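# Balance a beam by sliding its blue rider weight

## Task

Move the blue rider weight along the beam to the spot where the beam stays level without any help, then release it and pull the grippers away; it only counts if the beam is level with nothing from the robot holding it there.

## Robot and tools

Robot: two arms, left_arm and right_arm, each with six revolute joints and a parallel two-finger gripper. They stand facing each other across the table. Base (URDF root) positions in the scene frame: left_arm at (-0.020, +0.458, +0.039) m with quat_wxyz (+0.707, 0, 0, -0.707); right_arm at (-0.020, -0.458, +0.039) m with quat_wxyz (+0.707, 0, 0, +0.707). The names left and right are labels only and do not refer to image sides.

Scene frame: origin at the table centre, table surface at z = +0.020 m, +z up, left_arm's base on the +y side. Gripper fingers point along the gripper's +x axis and close along its y axis. end_effector_position is the midpoint between the finger pads, roughly 3 to 4 cm behind the tips; the printed value can be off from reality, especially when the arm is stretched out.

Tool execute_actions takes "actions": a list holding either nothing, one action, or one wait, plus optional "pictures" (true/false; images are included by default).
- Empty list: no command, just returns the current state.
- Action: {"rows": [...], "steps": n}, n from 1 to 15, default 15, each step 1/30 s. Each row is used for one step; if there are fewer rows than steps, the final row repeats.
- Wait: {"steps": n} with no rows, n up to 300; returns once that many steps have elapsed since the previous result (thinking time is included).

Row layout: one list of 14 numbers, each in [-1, 1], covering both arms always. Positions 1-6 are left_arm joint offsets in order waist, shoulder, elbow, wrist pitch, wrist yaw, wrist roll; position 7 is left_arm gripper opening; positions 8-14 repeat that for right_arm. Joint numbers are relative offsets, not poses: they are measured from the joint angles printed in the most recent result that lists them (or, before any such result, or for later calls within one reply, from where the arm is when the action begins), never from the previous row. Scale: 1.0 equals 0.9615 rad for waist, shoulder and elbow, 1.713 rad for wrist pitch, 1.767 rad for wrist yaw, 1.728 rad for wrist roll. Sending all zeros is not a pause: it pulls the arm back to the reference angles.

Joint ranges (rad), same for both arms: waist -3.054 to 3.054, shoulder 0.000 to 3.142, elbow 0.000 to 2.356, wrist pitch -1.571 to 1.571, wrist yaw -1.571 to 1.571, wrist roll -3.142 to 3.142. A request more than 0.010 rad beyond a range end is refused entirely. Actual ends may differ by up to 0.010 rad; requests beyond them are clipped and reported with "joint sent to its limit" (possibly referring to an earlier action). Absence of that line does not prove there is room left.

Gripper opening is absolute, not an offset: +1 fully open (0.088 m pad gap), empty fingers touch near -0.80, and values down to -1 close no further. Closing fully takes at least about 0.5 s. To hold something, command roughly 0.07 below grip_measured; a smaller margin grips more gently. Parts thinner than about 3 mm get proportionally less force. Readings can be offset by about 1 mm and read up to about 3 mm (0.061) narrow when squeezing.

Motion: joints move with limited speed; each step the target stays within a lead of the measured angle (0.211 rad waist/shoulder/elbow, 0.213 wrist pitch, 0.267 wrist yaw, 0.228 wrist roll), and targets are scaled back if they would shift the gripper more than 70 mm from its measured spot. Friction may leave joints short of the command, and tiny turns may not happen, so verify the joint readings after moves. Between calls the arms keep heading to the last row's target until they come to rest or a step is HELD.

Result lines: a state line per arm with gripper position (m), quat_wxyz and velocities; Joint positions and Joint velocities per arm (six joints then pad gap in m); grip_measured on the command scale; grip_effort_n (motor effort in N, negative closing, stays nonzero at rest due to friction, n/a at start); joint torques and external torque estimates (noisy, include friction and held weight). "joint command not followed" means a clearance check altered or blocked targets; HELD marks steps where the row was not fully sent. MOTOR HOT warns from 50 °C; at 95 °C an OVER-TEMPERATURE FAULT holds the arm, and it may go limp if it does not cool. A TORQUE FAULT (contact torque reaching a load limit: waist 17.6, shoulder 21.8, elbow 21.7, wrist pitch 5.74, wrist yaw 5.72, wrist roll 5.36 N m, held weight included) freezes that arm for 10 s.

zoom_image: {"camera": name, "region": [x0, y0, x1, y1]} in pixels of that camera's latest image, top-left origin, at most 504 by 504. Cameras (all 504x504): cam_head_left, cam_head_right, cam_high, cam_low, cam_left_wrist, cam_right_wrist. Wrist cameras sit near link wrist_camera_optical (+z forward), up to about 24 mm and 5 degrees off.

read_manual: optional "section" ("licences"); returns licence texts only.

finished_scene: {"scene": current scene number}; ends and grades that scene irreversibly, and its result gives the next task. Replying without any tool call ends everything.

Suggested order: look, locate the rider and beam tilt, grip or nudge the rider gently along the beam in small steps, check levelness, open the gripper, retreat, then wait to confirm the beam stays level before finishing.

Avoid: knocking anything off the table, dropping or slamming the rider, pressing hard on the beam, arms colliding or pressing on each other, and leaving the robot supporting the beam. Loose objects may occasionally be nudged by outside disturbances.

Each tool is called after "Call:" as name([rows], argument=value, ...), one row to a line, values as JSON.

## Session

Call:
execute_actions(actions=[])

Scene clock: 0.00 s of 4200.00 s.
left_arm: end_effector_position=(+0.2893, +0.2235, +0.2574) grip_measured=+0.985 grip_effort_n=n/a end_effector_quat_wxyz=(+0.878, -0.259, +0.019, -0.403) end_effector_velocity=(-0.002, -0.001, -0.003) end_effector_angular_velocity=(+0.005, +0.019, -0.011) | right_arm: end_effector_position=(-0.0234, -0.1435, +0.3688) grip_measured=+1.000 grip_effort_n=n/a end_effector_quat_wxyz=(+0.702, +0.024, -0.026, +0.711) end_effector_velocity=(+0.002, -0.002, +0.002) end_effector_angular_velocity=(+0.003, -0.007, -0.010)
Joint positions: left_arm=[ 1.025  1.524  0.446  1.26   0.265 -0.546  0.087] | right_arm=[ 0.008  0.843  0.657  0.258 -0.005 -0.003  0.088]
Joint velocities: left_arm=[-0.002 -0.007 -0.002 -0.022  0.007 -0.007 -0.   ] | right_arm=[-0.002 -0.007  0.002 -0.007  0.007 -0.007  0.   ]
Joint torques (N m, as the arm reports them, + toward a larger angle): no reading
External joint torques (N m, as the arm's controller estimates them; a push from outside toward a larger angle lowers the number): no reading
Motor temperatures (°C, as the motors report them): left_arm=[21 23 24 23 24 21] | right_arm=[21 21 27 26 22 20]
Heat: left arm: hottest elbow 24 °C (+0.0 °C/min); right arm: hottest elbow 27 °C (+0.0 °C/min).

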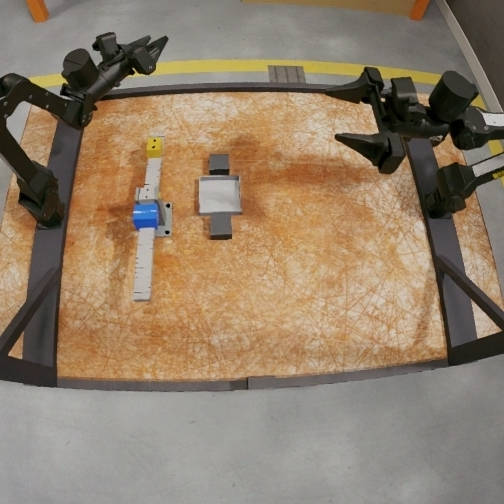

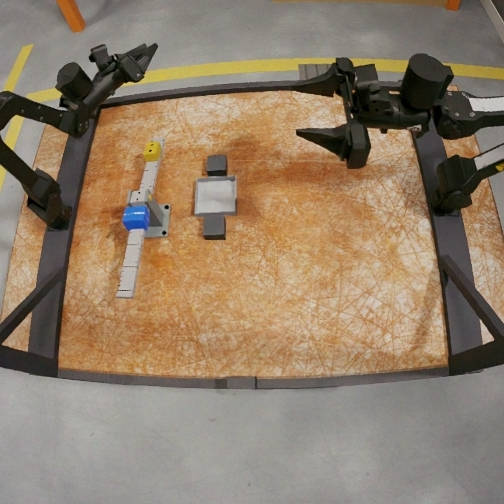

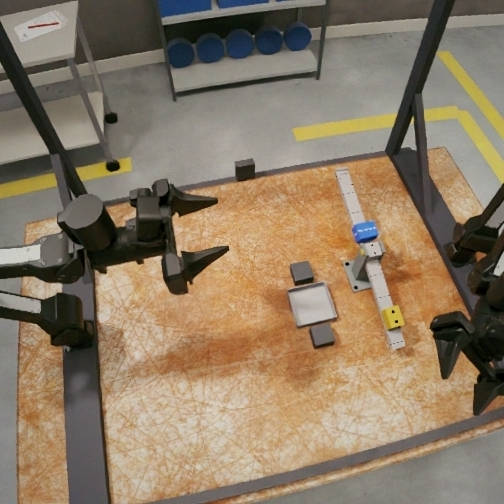

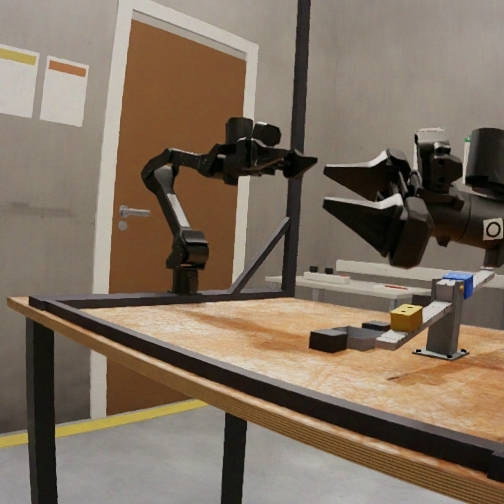

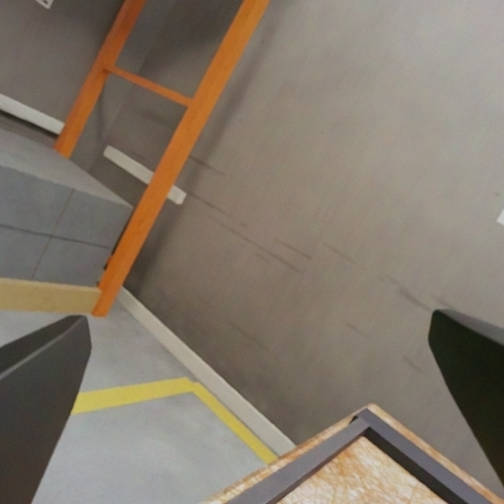

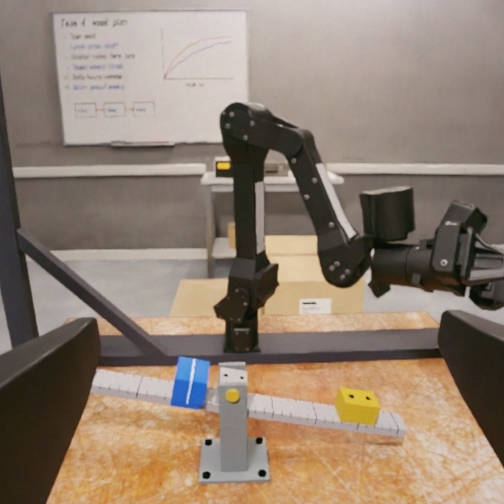

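Call:
execute_actions([
  {"rows":[[0,-0.454,0.8,-0.8,-0.15,0.16,0.4,0,0,0,0,0,0,1],[0,-0.454,0.8,-0.8,-0.15,0.16,0.4,0,0,0,0,0,0,1],[0,-0.454,0.8,-0.8,-0.15,0.16,0.4,0,0,0,0,0,0,1],[0,-0.454,0.8,-0.8,-0.15,0.16,0.4,0,0,0,0,0,0,1],[0,-0.454,0.8,-0.8,-0.15,0.16,0.4,0,0,0,0,0,0,1],[0,-0.454,0.8,-0.8,-0.15,0.16,0.4,0,0,0,0,0,0,1],[-0.9,-0.454,0.8,-1,-0.15,0.16,0.4,0,0,0,0,0,0,1]]},
], pictures=false)

Call:
execute_actions([
  {"steps":40},
], pictures=false)

Scene clock: 12.27 s of 4200.00 s.
left_arm: end_effector_position=(+0.2313, +0.1972, +0.4654) grip_measured=+0.406 grip_effort_n=-16.5 end_effector_quat_wxyz=(+0.868, -0.222, -0.156, -0.415) end_effector_velocity=(-0.344, -0.172, +0.387) end_effector_angular_velocity=(-0.225, -0.316, -0.888) | right_arm: end_effector_position=(-0.0234, -0.1435, +0.3688) grip_measured=+1.000 grip_effort_n=1.6 end_effector_quat_wxyz=(+0.702, +0.024, -0.026, +0.711) end_effector_velocity=(-0.000, -0.000, -0.008) end_effector_angular_velocity=(-0.027, -0.008, +0.004)
Joint positions: left_arm=[ 0.778  1.166  0.85   0.79   0.024 -0.305  0.059] | right_arm=[ 0.008  0.843  0.657  0.258 -0.005 -0.003  0.088]
Joint velocities: left_arm=[-1.062 -0.432  0.994 -1.048 -0.125  0.139 -0.002] | right_arm=[-0.002 -0.002 -0.007 -0.022 -0.007 -0.007  0.   ]
Joint torques (N m, as the arm reports them, + toward a larger angle): left_arm=[-0.44 -4.13  7.61  1.58 -0.14  0.26] | right_arm=[ 0.   -2.16  6.06  1.93  0.05  0.02]
External joint torques (N m, as the arm's controller estimates them; a push from outside toward a larger angle lowers the number): left_arm=[-0.35 -0.19  0.77  0.12 -0.17  0.24] | right_arm=[-0.02 -0.05 -1.14  0.17  0.05  0.01]
Motor temperatures (°C, as the motors report them): left_arm=[21 24 25 24 24 21] | right_arm=[21 21 29 27 22 20]
Heat: left arm: hottest elbow 25 °C (+4.9 °C/min); right arm: hottest elbow 29 °C (+9.8 °C/min).
Steps of this call (steps 1 to 110: nothing new was sent; then 8.10 s passed at rest; steps 111 to 125: all 15 steps of this action). Readings (joint positions):
111: left_arm=[1.023 1.510 0.457 1.235 0.243 -0.525] | right_arm=[0.008 0.843 0.657 0.258 -0.005 -0.003]
112: left_arm=[1.022 1.490 0.476 1.185 0.199 -0.490] | right_arm=[0.008 0.843 0.657 0.258 -0.005 -0.003]
114: left_arm=[1.023 1.438 0.532 1.125 0.138 -0.427] | right_arm=[0.008 0.843 0.657 0.258 -0.005 -0.003]
118: left_arm=[0.994 1.316 0.653 1.007 0.064 -0.357] | right_arm=[0.008 0.843 0.657 0.258 -0.005 -0.003]
125: the state above

Scene clock: 13.60 s of 4200.00 s.
left_arm: end_effector_position=(+0.0344, +0.1223, +0.3942) grip_measured=+0.403 grip_effort_n=-16.5 end_effector_quat_wxyz=(+0.758, +0.002, +0.213, -0.616) end_effector_velocity=(+0.002, +0.001, +0.000) end_effector_angular_velocity=(-0.001, +0.019, +0.017) | right_arm: end_effector_position=(-0.0234, -0.1435, +0.3688) grip_measured=+1.000 grip_effort_n=1.2 end_effector_quat_wxyz=(+0.702, +0.024, -0.026, +0.711) end_effector_velocity=(+0.002, -0.001, -0.001) end_effector_angular_velocity=(-0.003, +0.008, -0.009)
Joint positions: left_arm=[ 0.162  1.087  1.207 -0.451  0.003 -0.276  0.059] | right_arm=[ 0.008  0.843  0.657  0.258 -0.005 -0.003  0.088]
Joint velocities: left_arm=[ 0.002 -0.002  0.002 -0.007 -0.007 -0.022 -0.   ] | right_arm=[-0.002 -0.007 -0.002 -0.007  0.007  0.007  0.   ]
Joint torques (N m, as the arm reports them, + toward a larger angle): left_arm=[-0.23 -3.    7.15  1.95 -0.16  0.22] | right_arm=[ 0.02 -2.25  6.1   1.92  0.   -0.03]
External joint torques (N m, as the arm's controller estimates them; a push from outside toward a larger angle lowers the number): left_arm=[-0.26  0.37  0.27  0.15 -0.15  0.2 ] | right_arm=[ 0.04 -0.1  -1.17  0.14 -0.01 -0.04]
Motor temperatures (°C, as the motors report them): left_arm=[21 24 25 24 24 21] | right_arm=[21 22 29 28 22 20]
Heat: left arm: hottest elbow 25 °C (+4.4 °C/min); right arm: hottest elbow 29 °C (+8.8 °C/min).
Steps of this call (steps 1 to 40: the robot went on to your last target). Readings (joint positions):
1: left_arm=[0.742 1.153 0.883 0.754 0.020 -0.300] | right_arm=[0.008 0.843 0.657 0.258 -0.005 -0.003]
2: left_arm=[0.704 1.142 0.918 0.716 0.017 -0.296] | right_arm=[0.008 0.843 0.657 0.258 -0.005 -0.003]
4: left_arm=[0.625 1.126 0.992 0.635 0.012 -0.290] | right_arm=[0.008 0.843 0.657 0.258 -0.005 -0.003]
8: left_arm=[0.439 1.104 1.139 0.445 0.004 -0.281] | right_arm=[0.008 0.843 0.657 0.258 -0.005 -0.003]
40: the state above

Call:
execute_actions([
  {"rows":[[-0.45,0,-0.19,-0.406,0,0,0.4,0,0,0,0,0,0,1]]},
], pictures=false)

Call:
execute_actions([
  {"steps":15},
])

Scene clock: 18.00 s of 4200.00 s.
left_arm: end_effector_position=(-0.0816, +0.2269, +0.2266) grip_measured=+0.403 grip_effort_n=-16.0 end_effector_quat_wxyz=(+0.567, +0.347, +0.416, -0.620) end_effector_velocity=(+0.014, +0.147, -0.086) end_effector_angular_velocity=(+0.719, -0.193, -0.095) | right_arm: end_effector_position=(-0.0234, -0.1435, +0.3688) grip_measured=+1.000 grip_effort_n=2.1 end_effector_quat_wxyz=(+0.702, +0.024, -0.026, +0.711) end_effector_velocity=(-0.000, -0.000, -0.004) end_effector_angular_velocity=(-0.012, +0.007, +0.005)
Joint positions: left_arm=[-0.258  1.087  1.036 -1.076  0.006 -0.276  0.059] | right_arm=[ 0.008  0.843  0.657  0.258 -0.005 -0.003  0.088]
Joint velocities: left_arm=[-0.105 -0.007 -0.071 -0.681 -0.007 -0.007 -0.   ] | right_arm=[-0.002 -0.002 -0.007 -0.007 -0.007  0.007  0.   ]
Joint torques (N m, as the arm reports them, + toward a larger angle): left_arm=[-0.19 -2.38  5.14  1.56 -0.17  0.01] | right_arm=[ 0.01 -2.14  6.12  1.91  0.    0.02]
External joint torques (N m, as the arm's controller estimates them; a push from outside toward a larger angle lowers the number): left_arm=[-0.31  0.71 -2.16  0.15 -0.12 -0.01] | right_arm=[ 0.   -0.06 -1.1   0.14  0.    0.01]
Motor temperatures (°C, as the motors report them): left_arm=[21 24 26 25 24 21] | right_arm=[21 22 29 28 22 20]
Heat: left arm: hottest elbow 26 °C (+6.7 °C/min); right arm: hottest elbow 29 °C (+6.7 °C/min).
Steps of this call (steps 1 to 15: the robot went on to your last target; steps 16 to 117: nothing new was sent; steps 118 to 132: all 15 steps of this action). Readings (joint positions):
118: left_arm=[0.153 1.087 1.200 -0.461 -0.005 -0.276] | right_arm=[0.008 0.843 0.657 0.258 -0.005 -0.003]
119: left_arm=[0.125 1.082 1.187 -0.490 -0.007 -0.276] | right_arm=[0.008 0.843 0.657 0.258 -0.005 -0.003]
121: left_arm=[0.059 1.076 1.148 -0.562 -0.003 -0.276] | right_arm=[0.008 0.843 0.657 0.258 -0.005 -0.003]
125: left_arm=[-0.096 1.086 1.080 -0.722 -0.003 -0.276] | right_arm=[0.008 0.843 0.657 0.258 -0.005 -0.003]
132: the state above

Scene clock: 18.50 s of 4200.00 s.
left_arm: end_effector_position=(-0.0803, +0.2409, +0.2203) grip_measured=+0.403 grip_effort_n=-16.0 end_effector_quat_wxyz=(+0.556, +0.374, +0.430, -0.605) end_effector_velocity=(+0.002, +0.004, -0.003) end_effector_angular_velocity=(+0.026, -0.006, +0.021) | right_arm: end_effector_position=(-0.0234, -0.1435, +0.3688) grip_measured=+1.000 grip_effort_n=1.6 end_effector_quat_wxyz=(+0.702, +0.024, -0.026, +0.711) end_effector_velocity=(-0.000, -0.000, -0.005) end_effector_angular_velocity=(-0.022, -0.008, +0.004)
Joint positions: left_arm=[-0.268  1.087  1.035 -1.144  0.006 -0.276  0.059] | right_arm=[ 0.008  0.843  0.657  0.258 -0.005 -0.003  0.088]
Joint velocities: left_arm=[-0.002  0.002 -0.002 -0.022 -0.007 -0.022  0.   ] | right_arm=[-0.002 -0.002 -0.002 -0.022 -0.007 -0.007  0.   ]
Joint torques (N m, as the arm reports them, + toward a larger angle): left_arm=[-0.14 -2.21  4.6   0.94 -0.14 -0.01] | right_arm=[ 0.09 -2.11  6.14  1.93 -0.01 -0.04]
External joint torques (N m, as the arm's controller estimates them; a push from outside toward a larger angle lowers the number): left_arm=[-0.14  0.46 -1.58  0.   -0.12 -0.02] | right_arm=[ 0.09 -0.02 -1.07  0.16 -0.01 -0.05]
Motor temperatures (°C, as the motors report them): left_arm=[21 24 26 25 24 21] | right_arm=[21 22 29 28 22 20]
Heat: left arm: hottest elbow 26 °C (+6.5 °C/min); right arm: hottest elbow 29 °C (+6.5 °C/min).
Steps of this call (steps 1 to 15: the robot went on to your last target). Readings (joint positions):
1: left_arm=[-0.260 1.087 1.035 -1.095 0.006 -0.276] | right_arm=[0.008 0.843 0.657 0.258 -0.005 -0.003]
2: left_arm=[-0.263 1.087 1.035 -1.108 0.006 -0.276] | right_arm=[0.008 0.843 0.657 0.258 -0.005 -0.003]
4: left_arm=[-0.265 1.087 1.035 -1.126 0.006 -0.276] | right_arm=[0.008 0.843 0.657 0.258 -0.005 -0.003]
8: left_arm=[-0.267 1.087 1.035 -1.140 0.006 -0.276] | right_arm=[0.008 0.843 0.657 0.258 -0.005 -0.003]
15: the state above

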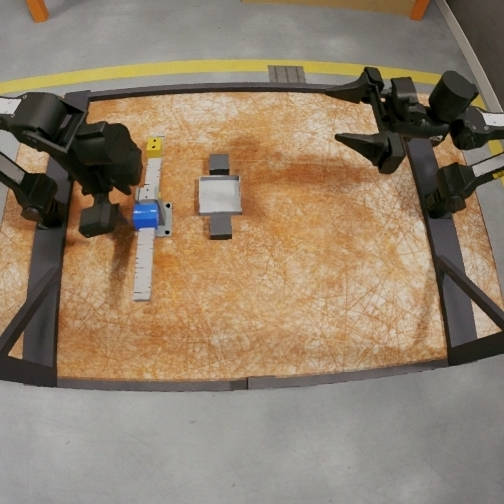

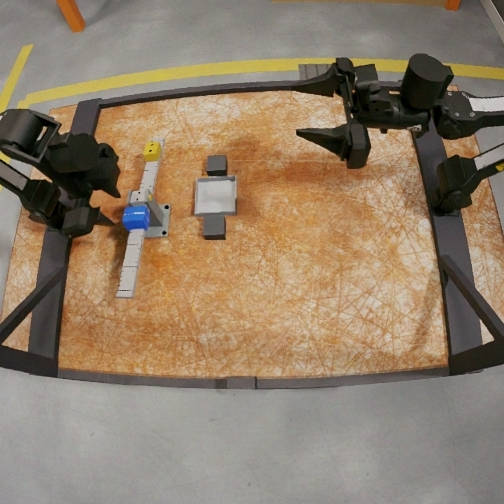

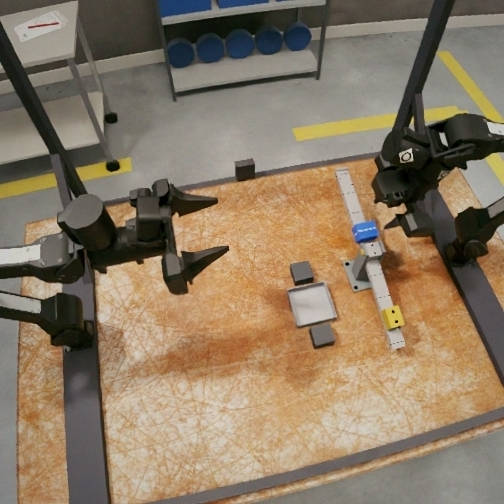

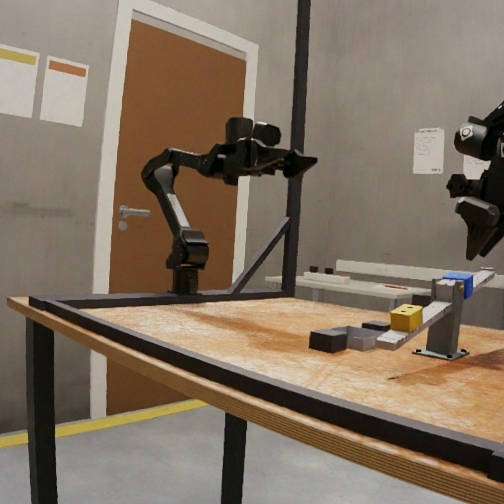

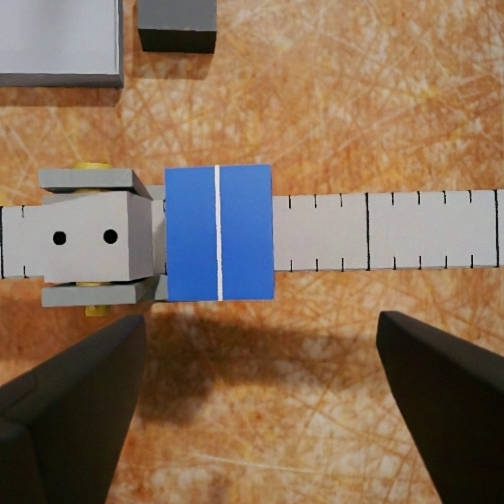

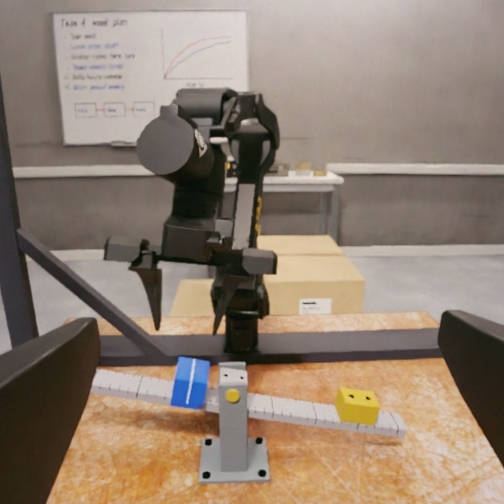

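Call:
execute_actions([
  {"rows":[[0.053,0.095,0.05,0.025,0,0.02,0.4,0,0,0,0,0,0,1],[0.053,0.095,0.05,0.025,0,0.02,0.4,0,0,0,0,0,0,1],[0.053,0.095,0.05,0.025,0,0.02,0.4,0,0,0,0,0,0,1],[0.053,0.095,0.05,0.025,0,0.02,0.4,0,0,0,0,0,0,1],[0.053,0.095,0.0,0.05,0,0.02,0.4,0,0,0,0,0,0,1],[0.053,0.095,-0.04,0.07,0,0.02,0.4,0,0,0,0,0,0,1],[0.053,0.095,-0.09,0.091,0,0.02,0.4,0,0,0,0,0,0,1]]},
])

Scene clock: 28.53 s of 4200.00 s.
left_arm: end_effector_position=(-0.0749, +0.2156, +0.1891) grip_measured=+0.403 grip_effort_n=-16.0 end_effector_quat_wxyz=(+0.564, +0.375, +0.434, -0.595) end_effector_velocity=(-0.001, -0.007, +0.003) end_effector_angular_velocity=(-0.038, -0.001, -0.007) | right_arm: end_effector_position=(-0.0234, -0.1435, +0.3688) grip_measured=+1.000 grip_effort_n=1.2 end_effector_quat_wxyz=(+0.702, +0.024, -0.026, +0.711) end_effector_velocity=(-0.003, -0.001, +0.001) end_effector_angular_velocity=(+0.008, -0.023, +0.018)
Joint positions: left_arm=[-0.22   1.176  0.963 -0.995  0.006 -0.249  0.059] | right_arm=[ 0.008  0.843  0.657  0.258 -0.005 -0.003  0.088]
Joint velocities: left_arm=[-0.002 -0.002 -0.002  0.037 -0.007  0.007  0.   ] | right_arm=[-0.002 -0.002 -0.002  0.007 -0.022 -0.022  0.   ]
Joint torques (N m, as the arm reports them, + toward a larger angle): left_arm=[ 0.15 -2.83  4.35  1.29 -0.07  0.25] | right_arm=[ 0.04 -2.11  6.09  1.89  0.01  0.  ]
External joint torques (N m, as the arm's controller estimates them; a push from outside toward a larger angle lowers the number): left_arm=[ 0.15  0.65 -1.98  0.37 -0.05  0.24] | right_arm=[ 0.04 -0.01 -1.17  0.11  0.01 -0.01]
Motor temperatures (°C, as the motors report them): left_arm=[21 24 26 24 24 21] | right_arm=[21 22 30 29 22 20]
Heat: left arm: hottest elbow 26 °C (+4.2 °C/min); right arm: hottest elbow 30 °C (+6.3 °C/min).
Steps of this call (steps 1 to 15: the robot went on to your last target; steps 16 to 120: nothing new was sent; then 5.53 s passed at rest; steps 121 to 135: all 15 steps of this action). Readings (joint positions):
121: left_arm=[-0.264 1.096 1.037 -1.144 0.006 -0.274] | right_arm=[0.008 0.843 0.657 0.258 -0.005 -0.003]
122: left_arm=[-0.252 1.110 1.045 -1.136 0.006 -0.268] | right_arm=[0.008 0.843 0.657 0.258 -0.005 -0.003]
124: left_arm=[-0.233 1.147 1.060 -1.110 0.006 -0.258] | right_arm=[0.008 0.843 0.657 0.258 -0.005 -0.003]
128: left_arm=[-0.222 1.164 1.017 -1.035 0.006 -0.251] | right_arm=[0.008 0.843 0.657 0.258 -0.005 -0.003]
135: the state above

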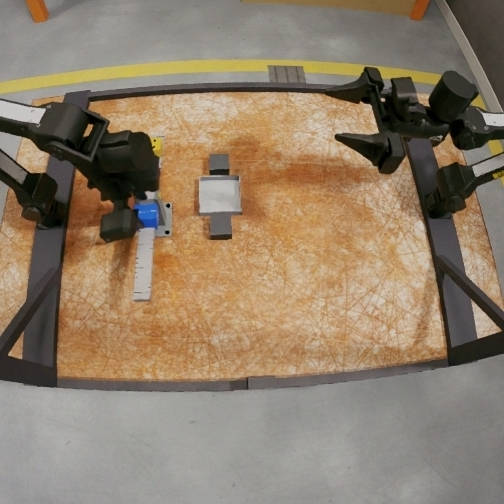

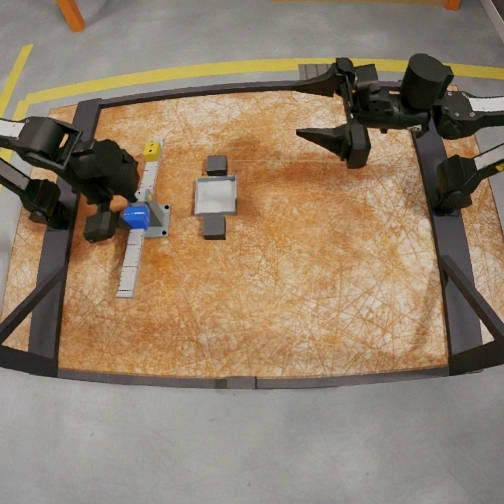

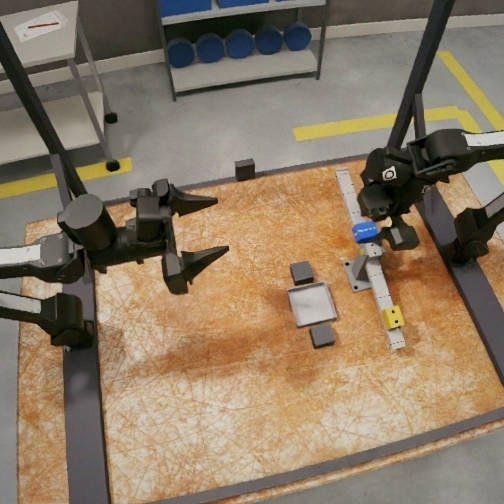

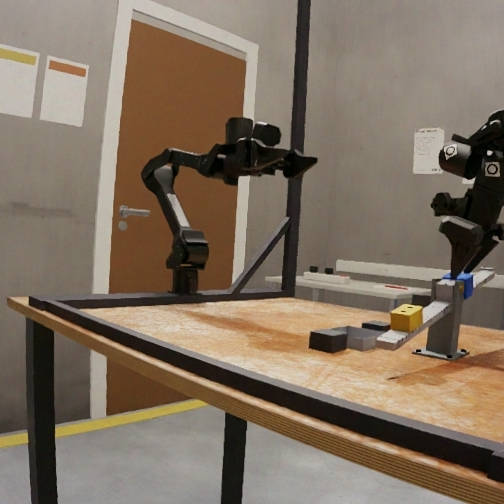

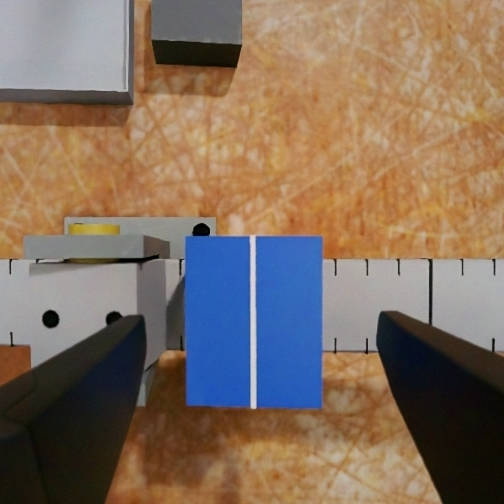

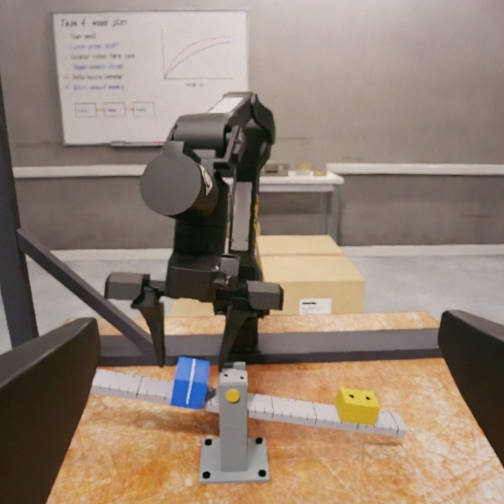

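Call:
execute_actions([
  {"rows":[[-0.025,0,0,0,0,0,0.4,0,0,0,0,0,0,1],[-0.025,0,0,0,0,0,0.4,0,0,0,0,0,0,1],[-0.025,0,0,0,0,0,0.4,0,0,0,0,0,0,1],[-0.025,0,-0.03,0.013,0,0,0.4,0,0,0,0,0,0,1],[-0.025,0,-0.06,0.026,0,0,0.4,0,0,0,0,0,0,1],[-0.025,0,-0.09,0.04,0,0,0.4,0,0,0,0,0,0,1],[-0.025,0,-0.11,0.053,0,0,0.4,0,0,0,0,0,0,1]]},
])

Scene clock: 33.23 s of 4200.00 s.
left_arm: end_effector_position=(-0.0818, +0.2142, +0.1718) grip_measured=+0.402 grip_effort_n=-13.7 end_effector_quat_wxyz=(+0.558, +0.374, +0.424, -0.607) end_effector_velocity=(+0.003, +0.003, -0.005) end_effector_angular_velocity=(+0.003, -0.019, +0.013) | right_arm: end_effector_position=(-0.0234, -0.1435, +0.3688) grip_measured=+1.000 grip_effort_n=1.6 end_effector_quat_wxyz=(+0.702, +0.024, -0.026, +0.711) end_effector_velocity=(+0.001, +0.001, -0.003) end_effector_angular_velocity=(-0.012, -0.008, -0.001)
Joint positions: left_arm=[-0.245  1.171  0.885 -0.901  0.006 -0.247  0.059] | right_arm=[ 0.008  0.843  0.657  0.258 -0.005 -0.003  0.088]
Joint velocities: left_arm=[-0.002 -0.007 -0.022  0.007 -0.022 -0.007 -0.   ] | right_arm=[-0.007  0.002 -0.002 -0.007 -0.007 -0.007  0.   ]
Joint torques (N m, as the arm reports them, + toward a larger angle): left_arm=[ 0.17 -2.51  2.96  0.56 -0.05 -0.03] | right_arm=[ 0.05 -2.22  6.08  1.96  0.01  0.  ]
External joint torques (N m, as the arm's controller estimates them; a push from outside toward a larger angle lowers the number): left_arm=[ 0.18  0.9  -3.41 -0.4  -0.04 -0.03] | right_arm=[ 0.07 -0.19 -1.09  0.21  0.01 -0.01]
Motor temperatures (°C, as the motors report them): left_arm=[21 24 26 24 24 21] | right_arm=[21 22 31 29 22 20]
Heat: left arm: hottest elbow 26 °C (+3.6 °C/min); right arm: hottest elbow 31 °C (+7.2 °C/min).
Steps of this call (steps 1 to 15: the robot went on to your last target; steps 16 to 120: nothing new was sent; then 0.20 s passed at rest; steps 121 to 135: all 15 steps of this action). Readings (joint positions):
121: left_arm=[-0.221 1.176 0.960 -0.990 0.006 -0.248] | right_arm=[0.008 0.843 0.657 0.258 -0.005 -0.003]
122: left_arm=[-0.226 1.176 0.960 -0.990 0.006 -0.248] | right_arm=[0.008 0.843 0.657 0.258 -0.005 -0.003]
124: left_arm=[-0.235 1.176 0.959 -0.989 0.006 -0.248] | right_arm=[0.008 0.843 0.657 0.258 -0.005 -0.003]
128: left_arm=[-0.240 1.174 0.909 -0.936 0.007 -0.248] | right_arm=[0.008 0.843 0.657 0.258 -0.005 -0.003]
135: the state above

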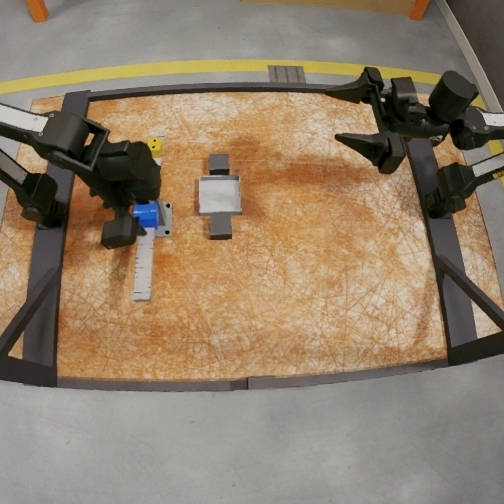

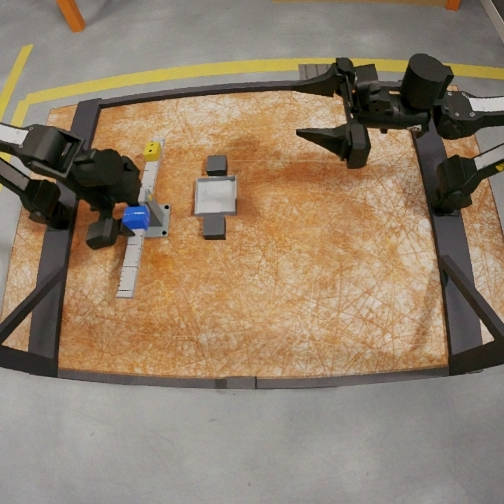

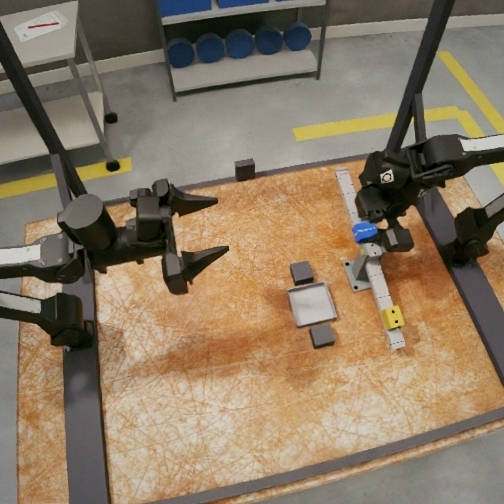

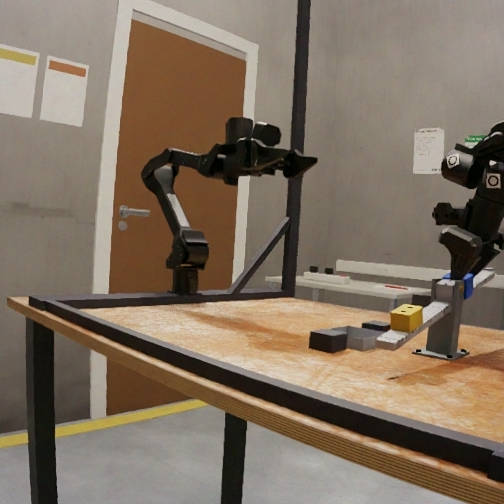

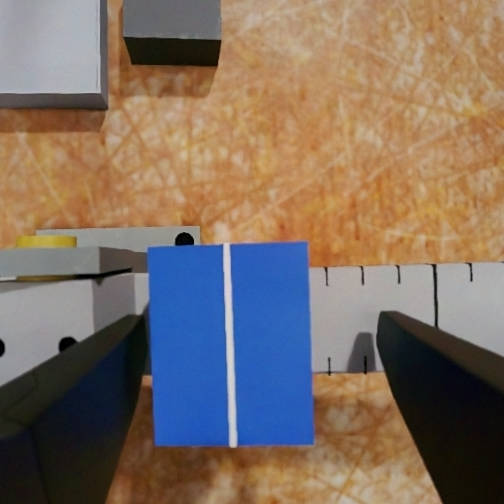

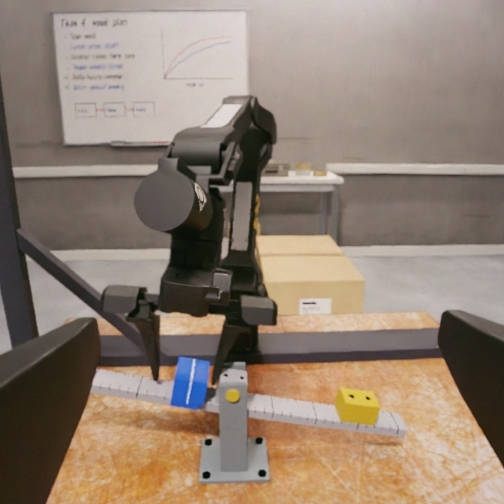

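Call:
execute_actions([
  {"rows":[[-0.01,0,-0.02,0,0,0,0.4,0,0,0,0,0,0,1],[-0.02,0,-0.03,0.005,0,0,0.4,0,0,0,0,0,0,1],[-0.03,0,-0.035,0.01,0,-0.01,0.4,0,0,0,0,0,0,1],[-0.045,0.005,-0.035,0.012,0,-0.02,0.4,0,0,0,0,0,0,1],[-0.06,0.01,-0.035,0.014,0,-0.03,0.4,0,0,0,0,0,0,1],[-0.08,0.015,-0.035,0.016,0,-0.04,0.4,0,0,0,0,0,0,1],[-0.1,0.02,-0.035,0.018,0,-0.05,0.4,0,0,0,0,0,0,1],[-0.12,0.025,-0.035,0.02,0,-0.06,0.4,0,0,0,0,0,0,1],[-0.14,0.03,-0.035,0.022,0,-0.07,0.4,0,0,0,0,0,0,1],[-0.16,0.035,-0.035,0.025,0,-0.08,0.4,0,0,0,0,0,0,1],[-0.18,0.04,-0.035,0.028,0,-0.09,0.4,0,0,0,0,0,0,1],[-0.2,0.045,-0.035,0.03,0,-0.1,0.4,0,0,0,0,0,0,1],[-0.224,0.05,-0.035,0.033,0,-0.11,0.4,0,0,0,0,0,0,1]]},
], pictures=false)

Call:
execute_actions([
  {"steps":12},
], pictures=false)

Call:
execute_actions([
  {"rows":[[0.045,0,0,0,0.01,0,0.4,0,0,0,0,0,0,1],[0.045,0,0,0,0.01,0,0.4,0,0,0,0,0,0,1],[0.045,0,0,0,0.01,0,0.4,0,0,0,0,0,0,1],[0.045,0,0,0,0.01,0,0.4,0,0,0,0,0,0,1],[0.045,0,0.06,-0.02,0.01,0,0.4,0,0,0,0,0,0,1]]},
], pictures=false)

Call:
execute_actions([
  {"steps":90},
])

Scene clock: 52.97 s of 4200.00 s.
left_arm: end_effector_position=(-0.1230, +0.2210, +0.1622) grip_measured=+0.402 grip_effort_n=-14.2 end_effector_quat_wxyz=(+0.542, +0.371, +0.433, -0.617) end_effector_velocity=(-0.055, +0.016, -0.016) end_effector_angular_velocity=(+0.016, -0.056, -0.038) | right_arm: end_effector_position=(-0.0234, -0.1435, +0.3688) grip_measured=+1.000 grip_effort_n=1.6 end_effector_quat_wxyz=(+0.702, +0.024, -0.026, +0.711) end_effector_velocity=(-0.003, -0.000, -0.002) end_effector_angular_velocity=(-0.007, -0.009, +0.019)
Joint positions: left_arm=[-0.422  1.205  0.867 -0.851 -0.018 -0.404  0.059] | right_arm=[ 0.008  0.843  0.657  0.258 -0.005 -0.003  0.088]
Joint velocities: left_arm=[-0.3    0.071 -0.007  0.037 -0.139 -0.227  0.   ] | right_arm=[-0.002 -0.002 -0.002 -0.007 -0.022 -0.007  0.   ]
Joint torques (N m, as the arm reports them, + toward a larger angle): left_arm=[-0.9  -2.37  4.16  1.21  0.93 -0.37] | right_arm=[-0.01 -2.23  6.19  1.92  0.02  0.  ]
External joint torques (N m, as the arm's controller estimates them; a push from outside toward a larger angle lowers the number): left_arm=[-1.47  1.45 -2.22  0.25  0.99 -0.32] | right_arm=[-0.03 -0.14 -1.03  0.16  0.03 -0.01]
Motor temperatures (°C, as the motors report them): left_arm=[21 24 25 24 24 21] | right_arm=[21 22 32 30 22 20]
Heat: left arm: hottest elbow 25 °C (+1.1 °C/min); right arm: hottest elbow 32 °C (+5.7 °C/min).
Steps of this call (steps 1 to 15: the robot went on to your last target; steps 16 to 120: nothing new was sent; then 15.23 s passed at rest; steps 121 to 135: all 15 steps of this action). Readings (joint positions):
121: left_arm=[-0.246 1.170 0.883 -0.897 0.006 -0.247] | right_arm=[0.008 0.843 0.657 0.258 -0.005 -0.003]
122: left_arm=[-0.248 1.170 0.882 -0.895 0.004 -0.247] | right_arm=[0.008 0.843 0.657 0.258 -0.005 -0.003]
124: left_arm=[-0.258 1.170 0.878 -0.886 0.001 -0.250] | right_arm=[0.008 0.843 0.657 0.258 -0.005 -0.003]
128: left_arm=[-0.298 1.175 0.868 -0.878 -0.018 -0.303] | right_arm=[0.008 0.843 0.657 0.258 -0.005 -0.003]
135: the state above

Scene clock: 53.37 s of 4200.00 s.
left_arm: end_effector_position=(-0.1276, +0.2216, +0.1618) grip_measured=+0.402 grip_effort_n=-14.2 end_effector_quat_wxyz=(+0.542, +0.369, +0.435, -0.617) end_effector_velocity=(-0.001, +0.006, -0.003) end_effector_angular_velocity=(+0.028, -0.003, -0.003) | right_arm: end_effector_position=(-0.0234, -0.1435, +0.3688) grip_measured=+1.000 grip_effort_n=1.6 end_effector_quat_wxyz=(+0.702, +0.024, -0.026, +0.711) end_effector_velocity=(-0.000, -0.000, -0.002) end_effector_angular_velocity=(-0.007, -0.023, +0.003)
Joint positions: left_arm=[-0.441  1.208  0.867 -0.844 -0.022 -0.427  0.059] | right_arm=[ 0.008  0.843  0.657  0.258 -0.005 -0.003  0.088]
Joint velocities: left_arm=[-0.007  0.002 -0.002 -0.022  0.007 -0.007 -0.   ] | right_arm=[-0.002 -0.002 -0.002 -0.007 -0.007 -0.022  0.   ]
Joint torques (N m, as the arm reports them, + toward a larger angle): left_arm=[-1.46 -2.31  4.05  1.18  0.92 -0.29] | right_arm=[ 0.09 -2.3   6.14  1.94  0.02  0.02]
External joint torques (N m, as the arm's controller estimates them; a push from outside toward a larger angle lowers the number): left_arm=[-1.47  1.35 -2.25  0.24  0.96 -0.3 ] | right_arm=[ 0.08 -0.21 -1.07  0.17  0.03  0.01]
Motor temperatures (°C, as the motors report them): left_arm=[21 24 25 24 24 21] | right_arm=[21 22 32 30 22 20]
Heat: left arm: hottest elbow 25 °C (+1.1 °C/min); right arm: hottest elbow 32 °C (+5.6 °C/min).
Steps of this call (steps 1 to 12: the robot went on to your last target). Readings (joint positions):
1: left_arm=[-0.428 1.206 0.867 -0.849 -0.020 -0.411] | right_arm=[0.008 0.843 0.657 0.258 -0.005 -0.003]
2: left_arm=[-0.433 1.207 0.867 -0.847 -0.020 -0.416] | right_arm=[0.008 0.843 0.657 0.258 -0.005 -0.003]
4: left_arm=[-0.437 1.208 0.867 -0.846 -0.021 -0.422] | right_arm=[0.008 0.843 0.657 0.258 -0.005 -0.003]
8: left_arm=[-0.440 1.208 0.867 -0.845 -0.022 -0.426] | right_arm=[0.008 0.843 0.657 0.258 -0.005 -0.003]
12: the state above

Scene clock: 53.87 s of 4200.00 s.
left_arm: end_effector_position=(-0.1221, +0.2149, +0.1744) grip_measured=+0.402 grip_effort_n=-13.7 end_effector_quat_wxyz=(+0.549, +0.353, +0.445, -0.613) end_effector_velocity=(+0.001, -0.001, +0.000) end_effector_angular_velocity=(-0.008, -0.001, +0.012) | right_arm: end_effector_position=(-0.0234, -0.1435, +0.3688) grip_measured=+1.000 grip_effort_n=1.6 end_effector_quat_wxyz=(+0.702, +0.024, -0.026, +0.711) end_effector_velocity=(-0.002, -0.000, -0.004) end_effector_angular_velocity=(-0.012, +0.007, +0.010)
Joint positions: left_arm=[-0.4    1.209  0.913 -0.875 -0.003 -0.427  0.059] | right_arm=[ 0.008  0.843  0.657  0.258 -0.005 -0.003  0.088]
Joint velocities: left_arm=[ 0.002 -0.002 -0.002  0.007 -0.007 -0.007 -0.   ] | right_arm=[ 0.002 -0.002 -0.007 -0.007 -0.007  0.007  0.   ]
Joint torques (N m, as the arm reports them, + toward a larger angle): left_arm=[ 0.16 -3.12  7.03  0.95 -0.11  0.  ] | right_arm=[ 0.17 -2.2   6.03  1.97 -0.01 -0.03]
External joint torques (N m, as the arm's controller estimates them; a push from outside toward a larger angle lowers the number): left_arm=[ 0.14  0.59  0.56 -0.06 -0.07 -0.02] | right_arm=[ 0.16 -0.13 -1.14  0.21 -0.01 -0.04]
Motor temperatures (°C, as the motors report them): left_arm=[21 24 26 24 24 21] | right_arm=[21 22 32 30 22 20]
Heat: left arm: hottest elbow 26 °C (+2.2 °C/min); right arm: hottest elbow 32 °C (+5.6 °C/min).
Steps of this call (steps 1 to 15: all 15 steps of this action). Readings (joint positions):
1: left_arm=[-0.436 1.208 0.867 -0.844 -0.019 -0.427] | right_arm=[0.008 0.843 0.657 0.258 -0.005 -0.003]
2: left_arm=[-0.427 1.208 0.867 -0.844 -0.007 -0.427] | right_arm=[0.008 0.843 0.657 0.258 -0.005 -0.003]
4: left_arm=[-0.414 1.208 0.867 -0.844 -0.003 -0.427] | right_arm=[0.008 0.843 0.657 0.258 -0.005 -0.003]
8: left_arm=[-0.403 1.209 0.895 -0.867 -0.003 -0.427] | right_arm=[0.008 0.843 0.657 0.258 -0.005 -0.003]
15: the state above

Scene clock: 56.87 s of 4200.00 s.
left_arm: end_effector_position=(-0.1220, +0.2149, +0.1745) grip_measured=+0.402 grip_effort_n=-13.7 end_effector_quat_wxyz=(+0.549, +0.353, +0.445, -0.613) end_effector_velocity=(-0.000, +0.002, -0.002) end_effector_angular_velocity=(+0.012, -0.003, +0.016) | right_arm: end_effector_position=(-0.0234, -0.1435, +0.3688) grip_measured=+1.000 grip_effort_n=1.6 end_effector_quat_wxyz=(+0.702, +0.024, -0.026, +0.711) end_effector_velocity=(-0.000, -0.001, +0.000) end_effector_angular_velocity=(-0.002, -0.008, +0.004)
Joint positions: left_arm=[-0.4    1.209  0.913 -0.876 -0.003 -0.427  0.059] | right_arm=[ 0.008  0.843  0.657  0.258 -0.005 -0.003  0.088]
Joint velocities: left_arm=[-0.007  0.002 -0.002 -0.007 -0.007 -0.022 -0.   ] | right_arm=[-0.002 -0.002  0.002 -0.007 -0.007 -0.007  0.   ]
Joint torques (N m, as the arm reports them, + toward a larger angle): left_arm=[ 0.14 -3.31  7.01  0.96 -0.09  0.01] | right_arm=[ 0.11 -2.31  6.13  1.91 -0.01 -0.03]
External joint torques (N m, as the arm's controller estimates them; a push from outside toward a larger angle lowers the number): left_arm=[ 0.14  0.4   0.62 -0.03 -0.06  0.  ] | right_arm=[ 0.1  -0.18 -1.15  0.13 -0.01 -0.04]
Motor temperatures (°C, as the motors report them): left_arm=[21 24 26 24 24 21] | right_arm=[21 22 32 30 22 20]
Heat: left arm: hottest elbow 26 °C (+2.1 °C/min); right arm: hottest elbow 32 °C (+5.3 °C/min).
Steps of this call (steps 1 to 15: the robot went on to your last target; steps 16 to 90: nothing new was sent). Readings (joint positions):
1: left_arm=[-0.400 1.209 0.913 -0.876 -0.003 -0.427] | right_arm=[0.008 0.843 0.657 0.258 -0.005 -0.003]
2: left_arm=[-0.400 1.209 0.913 -0.876 -0.003 -0.427] | right_arm=[0.008 0.843 0.657 0.258 -0.005 -0.003]
4: left_arm=[-0.400 1.209 0.913 -0.876 -0.003 -0.427] | right_arm=[0.008 0.843 0.657 0.258 -0.005 -0.003]
8: left_arm=[-0.400 1.209 0.913 -0.876 -0.003 -0.427] | right_arm=[0.008 0.843 0.657 0.258 -0.005 -0.003]
90: the state above
All arms were judged still, so your last target was given up. Only a new action makes them travel on or press farther. Fingers that are still opening or closing keep moving.

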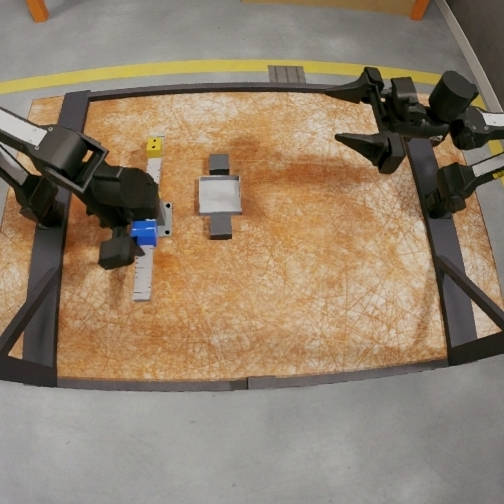

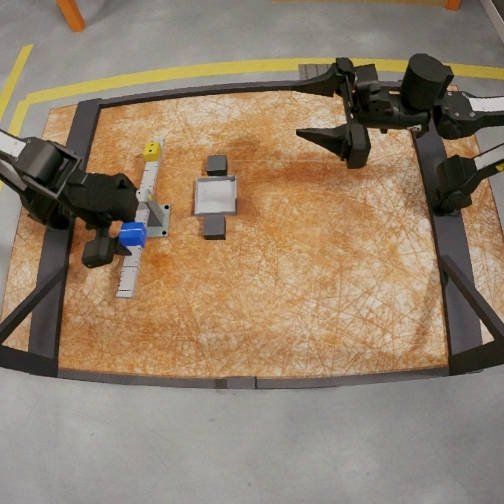

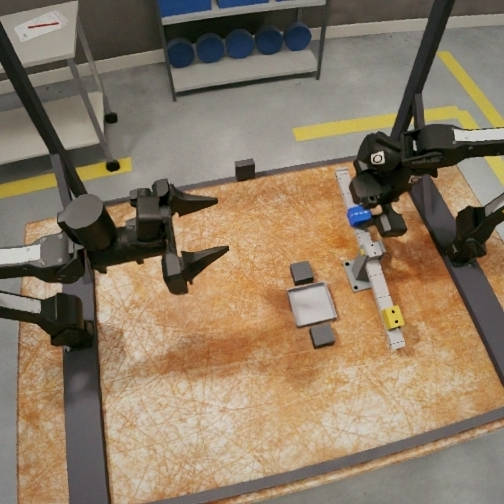

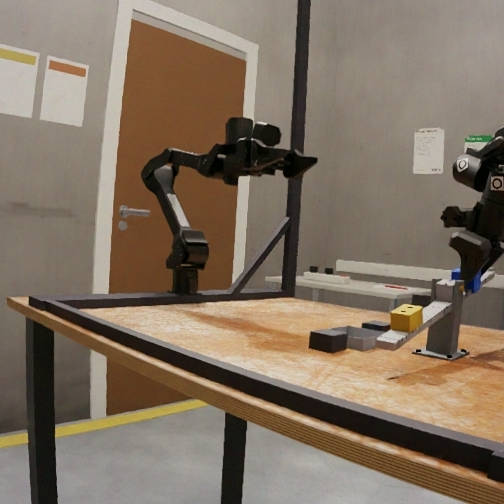

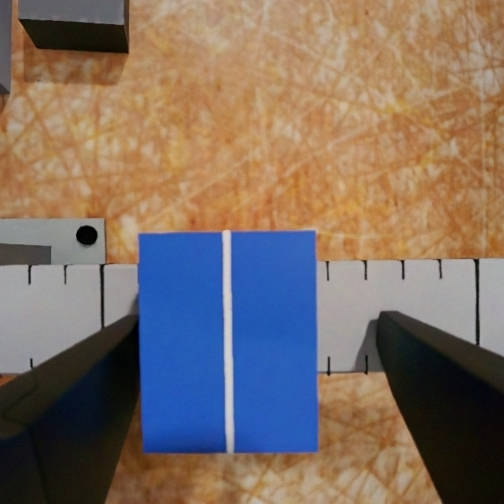

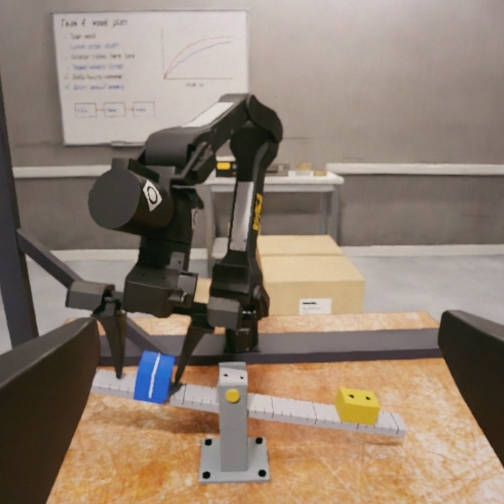

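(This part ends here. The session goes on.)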